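## Task

Carry the metal bar over to the wall rack and set it across the middle pair of rack arms, supported by both of them. It only counts if the bar stays there with no help from the robot, so open the gripper and pull the arm away afterwards.

## Robot and tools

Robot: two six-joint arms with parallel grippers, named left_arm and right_arm, in a physics simulation. The names do not tell you where an arm appears in a camera picture. In the shared scene frame the origin sits on the table top between the arms, +z is up, +x points out over the table, and left_arm is on the +y side. Base positions in metres: left_arm (-0.025, +0.293, 0) and right_arm (-0.002, -0.236, 0), each turned slightly about z (quat_wxyz about (+0.998, 0, 0, +0.057) and (+0.998, 0, 0, +0.055)). Every scene starts from a fresh random layout. The first result, and each finished_scene result, tells you the task.

execute_actions takes "actions", a list holding at most one item, plus an optional boolean "pictures" (pictures come back unless it is false).
- An empty list only reads the current state.
- {"rows": [...], "steps": n} moves the robot. n runs from 1 to 15 control steps of 1/30 s each and defaults to 15. Each step uses one row, and if the rows run out the last one is held.
- {"steps": n} with no rows is a wait of up to 300 steps, counted from the previous result. Your reply time counts toward it.
A row always carries 14 numbers covering both arms. The first 7 are left_arm: waist, shoulder, elbow, wrist pitch, wrist yaw, wrist roll, then the gripper opening. The last 7 are right_arm in the same order. The joint numbers are absolute target angles in radians, in the same units as Joint positions; they are not offsets. Stated ranges: waist -2.618..3.054, shoulder 0..3.142, elbow 0..3.142, wrist pitch -1.571..1.571, wrist yaw -1.571..1.571, wrist roll -2.094..2.094. A real end stop can sit up to 0.036 rad off its stated value. A target more than 0.036 rad beyond a stated end, and also farther out than the last reading, makes the whole call get refused, and then nothing is sent. Targets beyond the real end are clipped to it, and the result then says "joint sent to its limit". The opening is a target on a scale from -1 (closed) to +1 (fully open, pad gap 0.094 m).

Motion limits. On each step a joint's target is kept within a set lead of its measured angle: 0.202 rad for the waist, 0.258 shoulder, 0.238 elbow, 0.573 wrist pitch, 0.522 wrist yaw and wrist roll. If the targets would put the gripper more than 70 mm from where it is now, they are all scaled back. Far targets therefore take several calls. Between calls the arms keep moving toward the last row. They stop once everything has settled or a step has been HELD.

Results. The state line gives each gripper's end_effector_position (metres, scene frame) and end_effector_quat_wxyz. This point lies between the finger pads, about 1 cm behind the fingertips. The fingers point along the gripper's +z and close along its y. The printed positions can be off, more so at long reach. Joint positions and Joint velocities list each arm's joints in order and then the pad gap in metres. grip_measured is the measured opening on the command scale, with a fixed error of about 1 mm for each gripper. Joint torques are noisy and carry an offset. "joint command not followed" means a clearance check changed or blocked some joint targets. HELD marks steps on which your row was partly or wholly not sent. A MOTOR HOT line appears from 75 °C. At 90 °C the arm stops for 10 s, and at 100 °C it goes limp and falls. Both stops show up as OVER-TEMPERATURE FAULT lines. Long holds under load heat the motors, and some heat carries over into the next scene.

Gripping. To hold the bar, command an opening about 0.03 below grip_measured; a smaller gap than that grips more lightly. Finger force tops out around 50 to 62 N per pad. Something may briefly pull on the held bar, so keep your grip firm.

zoom_image: give camera ("cam_head_left" or "cam_head_right") and region [x0, y0, x1, y1] in image pixels, with (0,0) at the top left and at most 504x504. It returns a closer view of that camera's latest image. Both head cameras are 672x504. The calibration gives K, distortion D and T_world_to_cam for each camera. Head camera positions are about (-0.051, 0.172, 0.895) for cam_head_left and (-0.053, 0.023, 0.898) for cam_head_right. Both look down and forward, and their calibration may be off by a few degrees and millimetres.

read_manual(section="licences") only returns licence text. finished_scene(scene=N) ends scene N for good and reports whether it succeeded. Call it only after the bar rests on both target rack arms, the gripper has opened and the arm has moved away.

Things to avoid: dropping the bar or letting it slip, pushing anything off the table, hard hits or slams, pressing very hard, and letting the arms collide or press on each other, which can end the scene. Sending no tool call ends the whole run.

Each tool is called after ">>>" by a JSON object that holds its "fn" and its "kwargs", one argument or row to a line.

## Session

>>> {"fn": "execute_actions", "kwargs": {
  "actions": []
}}

Scene clock: 0.00 s of 4500.00 s.
left_arm: end_effector_position=(+0.3513, +0.3333, +0.4043) grip_measured=+1.000 end_effector_quat_wxyz=(+0.705, -0.041, +0.707, +0.033) | right_arm: end_effector_position=(+0.3784, -0.1886, +0.4104) grip_measured=+1.000 end_effector_quat_wxyz=(+0.706, -0.037, +0.706, +0.042)
Joint positions: left_arm=[-0.012  1.032  1.032 -0.003 -0.002 -0.011  0.094] | right_arm=[ 0.017  1.054  1.062 -0.005  0.015  0.006  0.094]
Joint velocities: left_arm=[ 0.012 -0.012 -0.017  0.007 -0.081  0.007  0.   ] | right_arm=[ 0.002 -0.017 -0.017 -0.022 -0.037 -0.051  0.   ]
Joint torques (N m, as the arm reports them, + toward a larger angle): no reading

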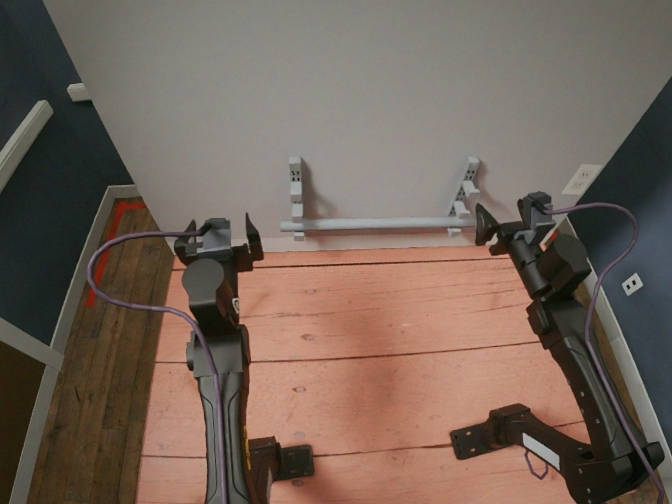

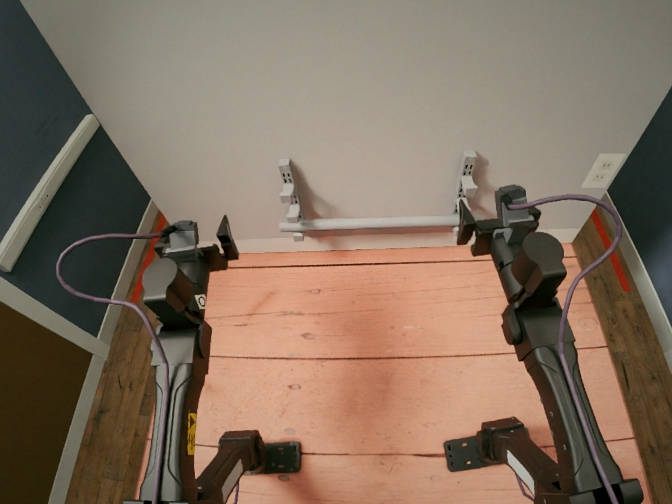

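>>> {"fn": "zoom_image", "kwargs": {
  "camera": "cam_head_left",
  "region": [260, 140, 380, 260]
}}

>>> {"fn": "zoom_image", "kwargs": {
  "camera": "cam_head_right",
  "region": [260, 140, 380, 260]
}}

>>> {"fn": "zoom_image", "kwargs": {
  "camera": "cam_head_left",
  "region": [400, 140, 520, 260]
}}

>>> {"fn": "zoom_image", "kwargs": {
  "camera": "cam_head_right",
  "region": [400, 140, 520, 260]
}}

Region (260, 140, 380, 260) of cam_head_left's 672x504 image, scaled by 4.200, with more detail than that image has.

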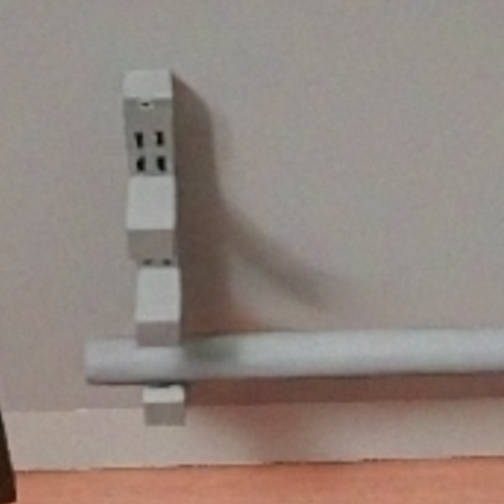

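Region (260, 140, 380, 260) of cam_head_right's 672x504 image, scaled by 4.200, with more detail than that image has.

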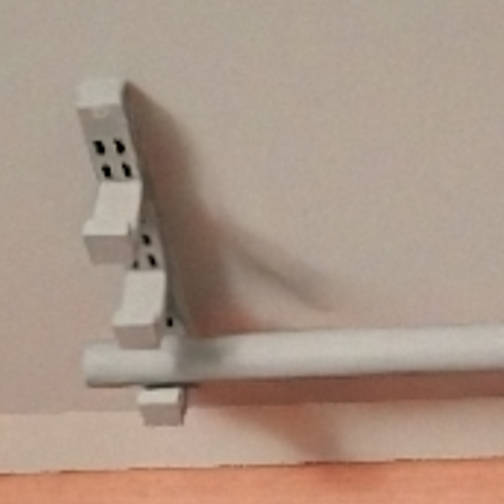

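Region (400, 140, 520, 260) of cam_head_left's 672x504 image, scaled by 4.200, with more detail than that image has.

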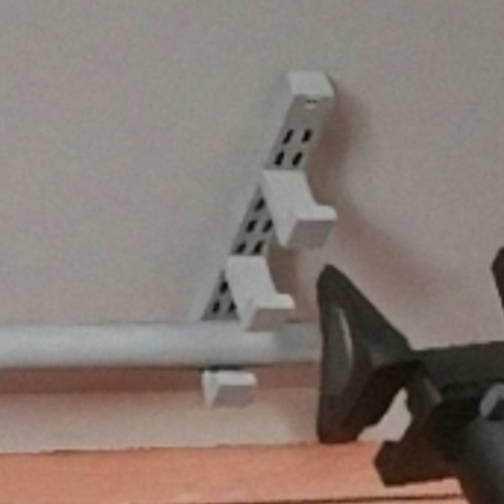

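Region (400, 140, 520, 260) of cam_head_right's 672x504 image, scaled by 4.200, with more detail than that image has.

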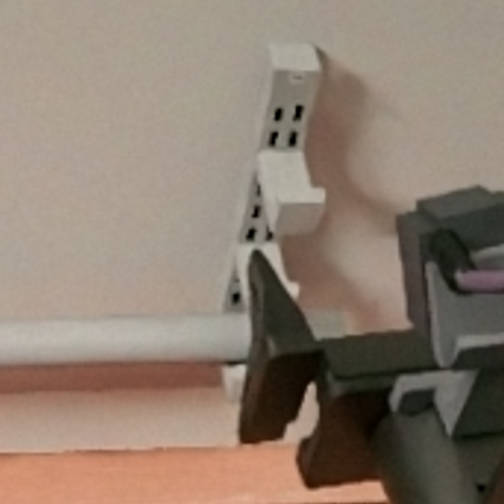

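>>> {"fn": "execute_actions", "kwargs": {
  "actions": [
    {"rows":[[-0.02,1.045,1.028,0.05,-0.02,0.07,1,0.02,1.065,1.055,0.05,0.02,-0.07,1],[-0.035,1.065,1.022,0.11,-0.04,0.15,1,0.025,1.082,1.045,0.11,0.03,-0.15,1],[-0.05,1.09,1.015,0.16,-0.06,0.22,1,0.03,1.103,1.032,0.17,0.045,-0.22,1],[-0.07,1.12,1.007,0.21,-0.08,0.29,1,0.037,1.128,1.017,0.22,0.06,-0.29,1],[-0.09,1.15,0.999,0.26,-0.1,0.36,1,0.044,1.153,1.002,0.27,0.075,-0.36,1],[-0.11,1.18,0.991,0.31,-0.12,0.43,1,0.051,1.178,0.987,0.32,0.09,-0.43,1],[-0.13,1.21,0.983,0.35,-0.14,0.5,1,0.058,1.203,0.972,0.37,0.105,-0.5,1],[-0.15,1.24,0.975,0.39,-0.16,0.57,1,0.065,1.228,0.957,0.41,0.12,-0.57,1],[-0.17,1.27,0.967,0.43,-0.18,0.64,1,0.072,1.253,0.942,0.45,0.135,-0.64,1],[-0.19,1.3,0.959,0.47,-0.2,0.71,1,0.079,1.278,0.927,0.49,0.15,-0.71,1],[-0.21,1.33,0.951,0.51,-0.22,0.78,1,0.086,1.303,0.912,0.53,0.165,-0.78,1],[-0.23,1.36,0.943,0.55,-0.24,0.85,1,0.093,1.328,0.897,0.57,0.18,-0.85,1],[-0.25,1.39,0.935,0.59,-0.26,0.92,1,0.1,1.353,0.882,0.61,0.195,-0.92,1],[-0.27,1.42,0.927,0.63,-0.28,0.99,1,0.107,1.378,0.867,0.65,0.21,-0.99,1],[-0.29,1.455,0.915,0.67,-0.3,1.06,1,0.114,1.405,0.85,0.7,0.225,-1.06,1]]}
  ],
  "pictures": false
}}

>>> {"fn": "execute_actions", "kwargs": {
  "actions": [
    {"rows":[[-0.31,1.49,0.9,0.71,-0.32,1.13,1,0.121,1.432,0.832,0.74,0.24,-1.13,1],[-0.33,1.522,0.89,0.75,-0.34,1.2,1,0.128,1.459,0.815,0.785,0.255,-1.2,1],[-0.35,1.554,0.88,0.79,-0.36,1.27,1,0.135,1.486,0.798,0.83,0.27,-1.27,1],[-0.37,1.586,0.87,0.83,-0.38,1.34,1,0.142,1.513,0.781,0.875,0.28,-1.34,1],[-0.39,1.618,0.86,0.87,-0.4,1.4,1,0.149,1.54,0.764,0.92,0.29,-1.4,1],[-0.41,1.65,0.85,0.91,-0.41,1.45,1,0.156,1.567,0.747,0.965,0.3,-1.45,1],[-0.43,1.682,0.84,0.95,-0.42,1.5,1,0.163,1.594,0.73,1.01,0.3,-1.5,1],[-0.45,1.714,0.83,0.99,-0.42,1.54,1,0.17,1.621,0.713,1.05,0.3,-1.54,1],[-0.47,1.746,0.82,1.03,-0.42,1.568,1,0.177,1.648,0.696,1.085,0.3,-1.573,1],[-0.488,1.776,0.81,1.06,-0.42,1.568,1,0.184,1.675,0.679,1.11,0.3,-1.573,1],[-0.504,1.806,0.8,1.08,-0.42,1.568,1,0.19,1.7,0.662,1.13,0.3,-1.573,1],[-0.518,1.832,0.792,1.095,-0.42,1.568,1,0.195,1.722,0.647,1.145,0.3,-1.573,1],[-0.53,1.855,0.786,1.095,-0.42,1.568,1,0.2,1.742,0.635,1.145,0.3,-1.573,1],[-0.537,1.873,0.782,1.095,-0.42,1.568,1,0.2,1.758,0.626,1.145,0.3,-1.573,1],[-0.54,1.887,0.78,1.095,-0.42,1.568,1,0.2,1.77,0.62,1.145,0.3,-1.573,1]]}
  ],
  "pictures": false
}}

>>> {"fn": "execute_actions", "kwargs": {
  "actions": [
    {"steps":10}
  ]
}}

Scene clock: 59.60 s of 4500.00 s.
left_arm: end_effector_position=(+0.4414, +0.2702, +0.3387) grip_measured=+1.000 end_effector_quat_wxyz=(+0.661, +0.231, +0.650, +0.294) | right_arm: end_effector_position=(+0.4514, -0.1713, +0.3285) grip_measured=+1.000 end_effector_quat_wxyz=(+0.675, -0.271, +0.638, -0.254)
Joint positions: left_arm=[-0.244  1.395  0.948  0.496 -0.207  0.77   0.094] | right_arm=[ 0.09   1.361  0.888  0.513  0.158 -0.769  0.094]
Joint velocities: left_arm=[-0.579  0.95  -0.31   1.062 -0.579  1.971  0.   ] | right_arm=[ 0.203  0.755 -0.501  1.165  0.403 -1.956  0.   ]
Joint torques (N m, as the arm reports them, + toward a larger angle): left_arm=[-1.03 -6.42  5.94  2.16 -0.05 -0.01] | right_arm=[ 0.85 -6.44  6.98  2.14 -0.01  0.07]
Steps of this call (steps 1 to 90: nothing new was sent; then 56.10 s passed at rest; steps 91 to 105: all 15 steps of this action). Readings (joint positions):
91: left_arm=[-0.012 1.032 1.032 0.000 -0.003 -0.000] | right_arm=[0.017 1.054 1.062 -0.002 0.015 -0.003]
92: left_arm=[-0.013 1.034 1.032 0.013 -0.007 0.025] | right_arm=[0.017 1.058 1.062 0.011 0.016 -0.026]
94: left_arm=[-0.030 1.052 1.032 0.070 -0.027 0.100] | right_arm=[0.018 1.075 1.056 0.076 0.026 -0.100]
98: left_arm=[-0.104 1.153 1.024 0.238 -0.083 0.314] | right_arm=[0.039 1.159 1.013 0.255 0.066 -0.312]
105: the state above

Scene clock: 60.10 s of 4500.00 s.
left_arm: end_effector_position=(+0.4634, +0.1556, +0.1807) grip_measured=+1.000 end_effector_quat_wxyz=(+0.506, +0.503, +0.515, +0.475) | right_arm: end_effector_position=(+0.4638, -0.1436, +0.1806) grip_measured=+1.000 end_effector_quat_wxyz=(+0.506, -0.500, +0.516, -0.477)
Joint positions: left_arm=[-0.525  1.852  0.803  1.011 -0.391  1.512  0.094] | right_arm=[ 0.188  1.741  0.647  1.06   0.285 -1.517  0.094]
Joint velocities: left_arm=[-0.286  0.632 -0.183  0.374 -0.022  0.388  0.   ] | right_arm=[ 0.076  0.53  -0.344  0.3    0.022 -0.403  0.   ]
Joint torques (N m, as the arm reports them, + toward a larger angle): left_arm=[-0.07 -9.74  4.58  2.43 -0.3   0.05] | right_arm=[ 0.32 -8.64  5.08  2.29  0.08  0.06]
Steps of this call (steps 1 to 15: all 15 steps of this action). Readings (joint positions):
1: left_arm=[-0.264 1.428 0.936 0.534 -0.226 0.838] | right_arm=[0.097 1.388 0.871 0.551 0.173 -0.837]
2: left_arm=[-0.284 1.461 0.925 0.571 -0.245 0.907] | right_arm=[0.104 1.414 0.855 0.591 0.187 -0.906]
4: left_arm=[-0.324 1.526 0.903 0.648 -0.284 1.045] | right_arm=[0.118 1.465 0.822 0.675 0.215 -1.045]
8: left_arm=[-0.405 1.652 0.864 0.805 -0.352 1.298] | right_arm=[0.146 1.569 0.757 0.851 0.260 -1.299]
15: the state above

Scene clock: 60.43 s of 4500.00 s.
left_arm: end_effector_position=(+0.4609, +0.1513, +0.1660) grip_measured=+1.000 end_effector_quat_wxyz=(+0.493, +0.517, +0.502, +0.487) | right_arm: end_effector_position=(+0.4611, -0.1443, +0.1691) grip_measured=+1.000 end_effector_quat_wxyz=(+0.492, -0.512, +0.504, -0.491)
Joint positions: left_arm=[-0.539  1.896  0.785  1.069 -0.404  1.563  0.094] | right_arm=[ 0.191  1.776  0.623  1.118  0.293 -1.569  0.094]
Joint velocities: left_arm=[-0.002 -0.007 -0.012  0.095  0.051  0.037  0.   ] | right_arm=[ 0.012 -0.002  0.002  0.095 -0.022 -0.022  0.   ]
Joint torques (N m, as the arm reports them, + toward a larger angle): left_arm=[ -0.27 -10.15   4.66   2.16  -0.13  -0.04] | right_arm=[ 0.69 -8.91  5.27  2.08  0.08  0.05]
Steps of this call (steps 1 to 10: the robot went on to your last target). Readings (joint positions):
1: left_arm=[-0.533 1.871 0.797 1.020 -0.391 1.524] | right_arm=[0.191 1.756 0.637 1.067 0.286 -1.529]
2: left_arm=[-0.538 1.884 0.792 1.025 -0.392 1.533] | right_arm=[0.191 1.768 0.630 1.070 0.287 -1.539]
4: left_arm=[-0.539 1.896 0.785 1.030 -0.395 1.547] | right_arm=[0.191 1.776 0.623 1.075 0.290 -1.553]
8: left_arm=[-0.539 1.896 0.785 1.060 -0.402 1.560] | right_arm=[0.191 1.776 0.623 1.108 0.292 -1.566]
10: the state above

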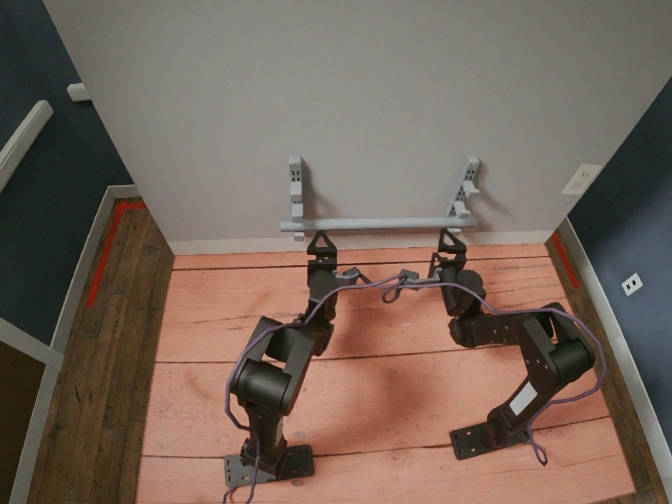

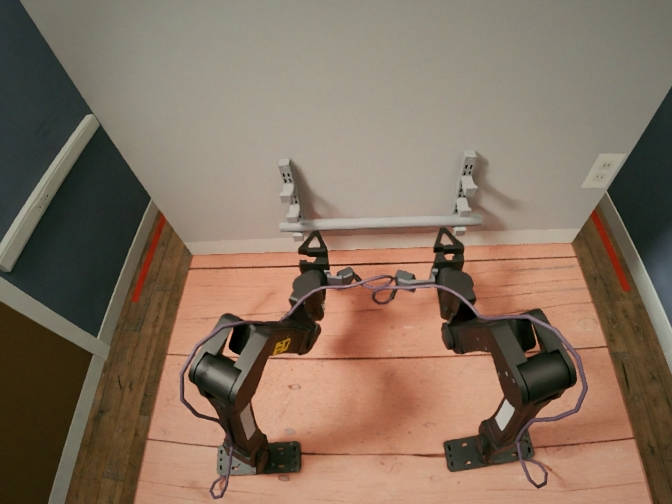

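>>> {"fn": "execute_actions", "kwargs": {
  "actions": [
    {"rows":[[-0.533,1.895,0.815,1.08,-0.4,1.568,1,0.182,1.775,0.64,1.12,0.29,-1.573,1],[-0.528,1.903,0.84,1.07,-0.395,1.568,1,0.179,1.785,0.662,1.105,0.286,-1.573,1],[-0.524,1.916,0.861,1.06,-0.39,1.568,1,0.176,1.799,0.682,1.095,0.282,-1.573,1],[-0.519,1.929,0.882,1.05,-0.385,1.568,1,0.173,1.813,0.703,1.085,0.278,-1.573,1],[-0.515,1.942,0.903,1.04,-0.38,1.568,1,0.17,1.827,0.723,1.075,0.274,-1.573,1],[-0.51,1.955,0.924,1.03,-0.375,1.568,1,0.167,1.841,0.744,1.066,0.27,-1.573,1],[-0.506,1.968,0.945,1.02,-0.37,1.568,1,0.164,1.855,0.764,1.058,0.267,-1.573,1],[-0.501,1.981,0.966,1.012,-0.365,1.568,1,0.161,1.869,0.785,1.05,0.264,-1.573,1],[-0.497,1.994,0.987,1.004,-0.36,1.568,1,0.158,1.883,0.805,1.043,0.261,-1.573,1],[-0.492,2.007,1.008,0.997,-0.355,1.568,1,0.155,1.897,0.826,1.037,0.258,-1.573,1],[-0.488,2.02,1.029,0.991,-0.35,1.568,1,0.152,1.911,0.846,1.032,0.255,-1.573,1],[-0.483,2.033,1.05,0.986,-0.35,1.568,1,0.149,1.925,0.867,1.028,0.255,-1.573,1],[-0.479,2.046,1.071,0.983,-0.35,1.568,1,0.146,1.939,0.887,1.028,0.255,-1.573,1],[-0.474,2.058,1.09,0.983,-0.35,1.568,1,0.143,1.951,0.905,1.028,0.255,-1.573,1],[-0.471,2.066,1.102,0.983,-0.35,1.568,1,0.14,1.959,0.916,1.028,0.255,-1.573,1]]}
  ],
  "pictures": false
}}

>>> {"fn": "execute_actions", "kwargs": {
  "actions": [
    {"rows":[[-0.471,2.066,1.102,0.983,-0.35,1.568,0.9,0.14,1.959,0.916,1.028,0.255,-1.573,0.9],[-0.471,2.066,1.102,0.983,-0.35,1.568,0.75,0.14,1.959,0.916,1.028,0.255,-1.573,0.75],[-0.471,2.066,1.102,0.983,-0.35,1.568,0.6,0.14,1.959,0.916,1.028,0.255,-1.573,0.6],[-0.471,2.066,1.102,0.983,-0.35,1.568,0.4,0.14,1.959,0.916,1.028,0.255,-1.573,0.4],[-0.471,2.066,1.102,0.983,-0.35,1.568,0.25,0.14,1.959,0.916,1.028,0.255,-1.573,0.25],[-0.471,2.066,1.102,0.983,-0.35,1.568,0.1,0.14,1.959,0.916,1.028,0.255,-1.573,0.1],[-0.471,2.066,1.102,0.983,-0.35,1.568,0,0.14,1.959,0.916,1.028,0.255,-1.573,0],[-0.471,2.066,1.102,0.983,-0.35,1.568,-0.07,0.14,1.959,0.916,1.028,0.255,-1.573,-0.07],[-0.471,2.066,1.102,0.983,-0.35,1.568,-0.14,0.14,1.959,0.916,1.028,0.255,-1.573,-0.14],[-0.471,2.066,1.102,0.983,-0.35,1.568,-0.2,0.14,1.959,0.916,1.028,0.255,-1.573,-0.2]]}
  ]
}}

>>> {"fn": "zoom_image", "kwargs": {
  "camera": "cam_head_left",
  "region": [260, 140, 500, 320]
}}

Scene clock: 88.17 s of 4500.00 s.
left_arm: end_effector_position=(+0.5196, +0.1496, +0.1863) grip_measured=+1.000 end_effector_quat_wxyz=(+0.507, +0.495, +0.497, +0.501) | right_arm: end_effector_position=(+0.5189, -0.1404, +0.1812) grip_measured=+1.000 end_effector_quat_wxyz=(+0.500, -0.501, +0.498, -0.501)
Joint positions: left_arm=[-0.488  2.036  1.043  1.009 -0.37   1.569  0.094] | right_arm=[ 0.157  1.932  0.868  1.066  0.266 -1.574  0.094]
Joint velocities: left_arm=[ 0.125  0.359  0.496 -0.154  0.037 -0.066  0.   ] | right_arm=[-0.066  0.364  0.481 -0.154 -0.037 -0.022  0.   ]
Joint torques (N m, as the arm reports them, + toward a larger angle): left_arm=[  0.82 -10.62   7.51   1.95   0.18   0.  ] | right_arm=[-0.99 -9.8   7.17  1.74 -0.16  0.04]
Steps of this call (steps 1 to 30: the robot went on to your last target; steps 31 to 90: nothing new was sent; then 24.23 s passed at rest; steps 91 to 105: all 15 steps of this action). Readings (joint positions):
91: left_arm=[-0.539 1.896 0.785 1.082 -0.406 1.569] | right_arm=[0.191 1.776 0.623 1.131 0.294 -1.574]
92: left_arm=[-0.539 1.896 0.787 1.080 -0.406 1.569] | right_arm=[0.191 1.776 0.624 1.130 0.294 -1.574]
94: left_arm=[-0.538 1.903 0.809 1.070 -0.405 1.569] | right_arm=[0.191 1.784 0.643 1.123 0.292 -1.574]
98: left_arm=[-0.522 1.943 0.898 1.051 -0.393 1.569] | right_arm=[0.180 1.833 0.727 1.104 0.281 -1.574]
105: the state above

Scene clock: 88.67 s of 4500.00 s.
left_arm: end_effector_position=(+0.5264, +0.1523, +0.1806) grip_measured=-0.197 end_effector_quat_wxyz=(+0.501, +0.499, +0.500, +0.500) | right_arm: end_effector_position=(+0.5251, -0.1417, +0.1783) grip_measured=-0.198 end_effector_quat_wxyz=(+0.497, -0.503, +0.500, -0.500)
Joint positions: left_arm=[-0.478  2.058  1.068  0.991 -0.364  1.57   0.038] | right_arm=[ 0.15   1.951  0.893  1.052  0.262 -1.575  0.038]
Joint velocities: left_arm=[-0.017  0.007 -0.012  0.066 -0.051  0.037 -0.001] | right_arm=[ 0.012  0.007  0.007  0.022 -0.007  0.007  0.   ]
Joint torques (N m, as the arm reports them, + toward a larger angle): left_arm=[  0.57 -10.76   7.69   1.97   0.18  -0.02] | right_arm=[-0.67 -9.98  7.61  1.73 -0.05  0.05]
Steps of this call (steps 1 to 15: all 15 steps of this action). Readings (joint positions):
1: left_arm=[-0.485 2.046 1.057 1.006 -0.369 1.569] | right_arm=[0.155 1.942 0.882 1.063 0.265 -1.575]
2: left_arm=[-0.481 2.053 1.065 1.003 -0.368 1.569] | right_arm=[0.153 1.948 0.890 1.060 0.264 -1.575]
4: left_arm=[-0.478 2.057 1.068 0.997 -0.367 1.570] | right_arm=[0.151 1.951 0.893 1.056 0.264 -1.575]
8: left_arm=[-0.478 2.058 1.068 0.992 -0.365 1.570] | right_arm=[0.150 1.951 0.893 1.053 0.263 -1.575]
15: the state above

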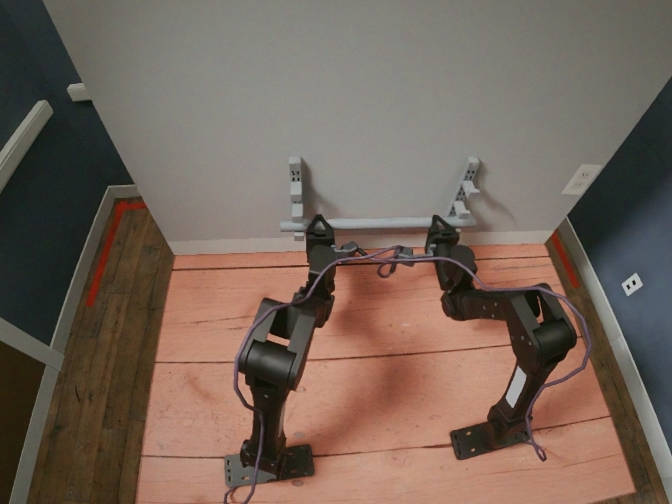

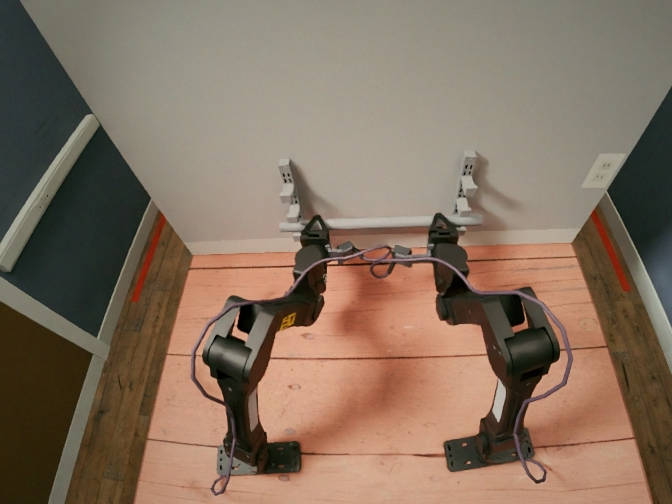

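Region (260, 140, 500, 320) of cam_head_left's 672x504 image, scaled by 2.100, with more detail than that image has; it fills the top 378 rows of this view, and the rest is white.

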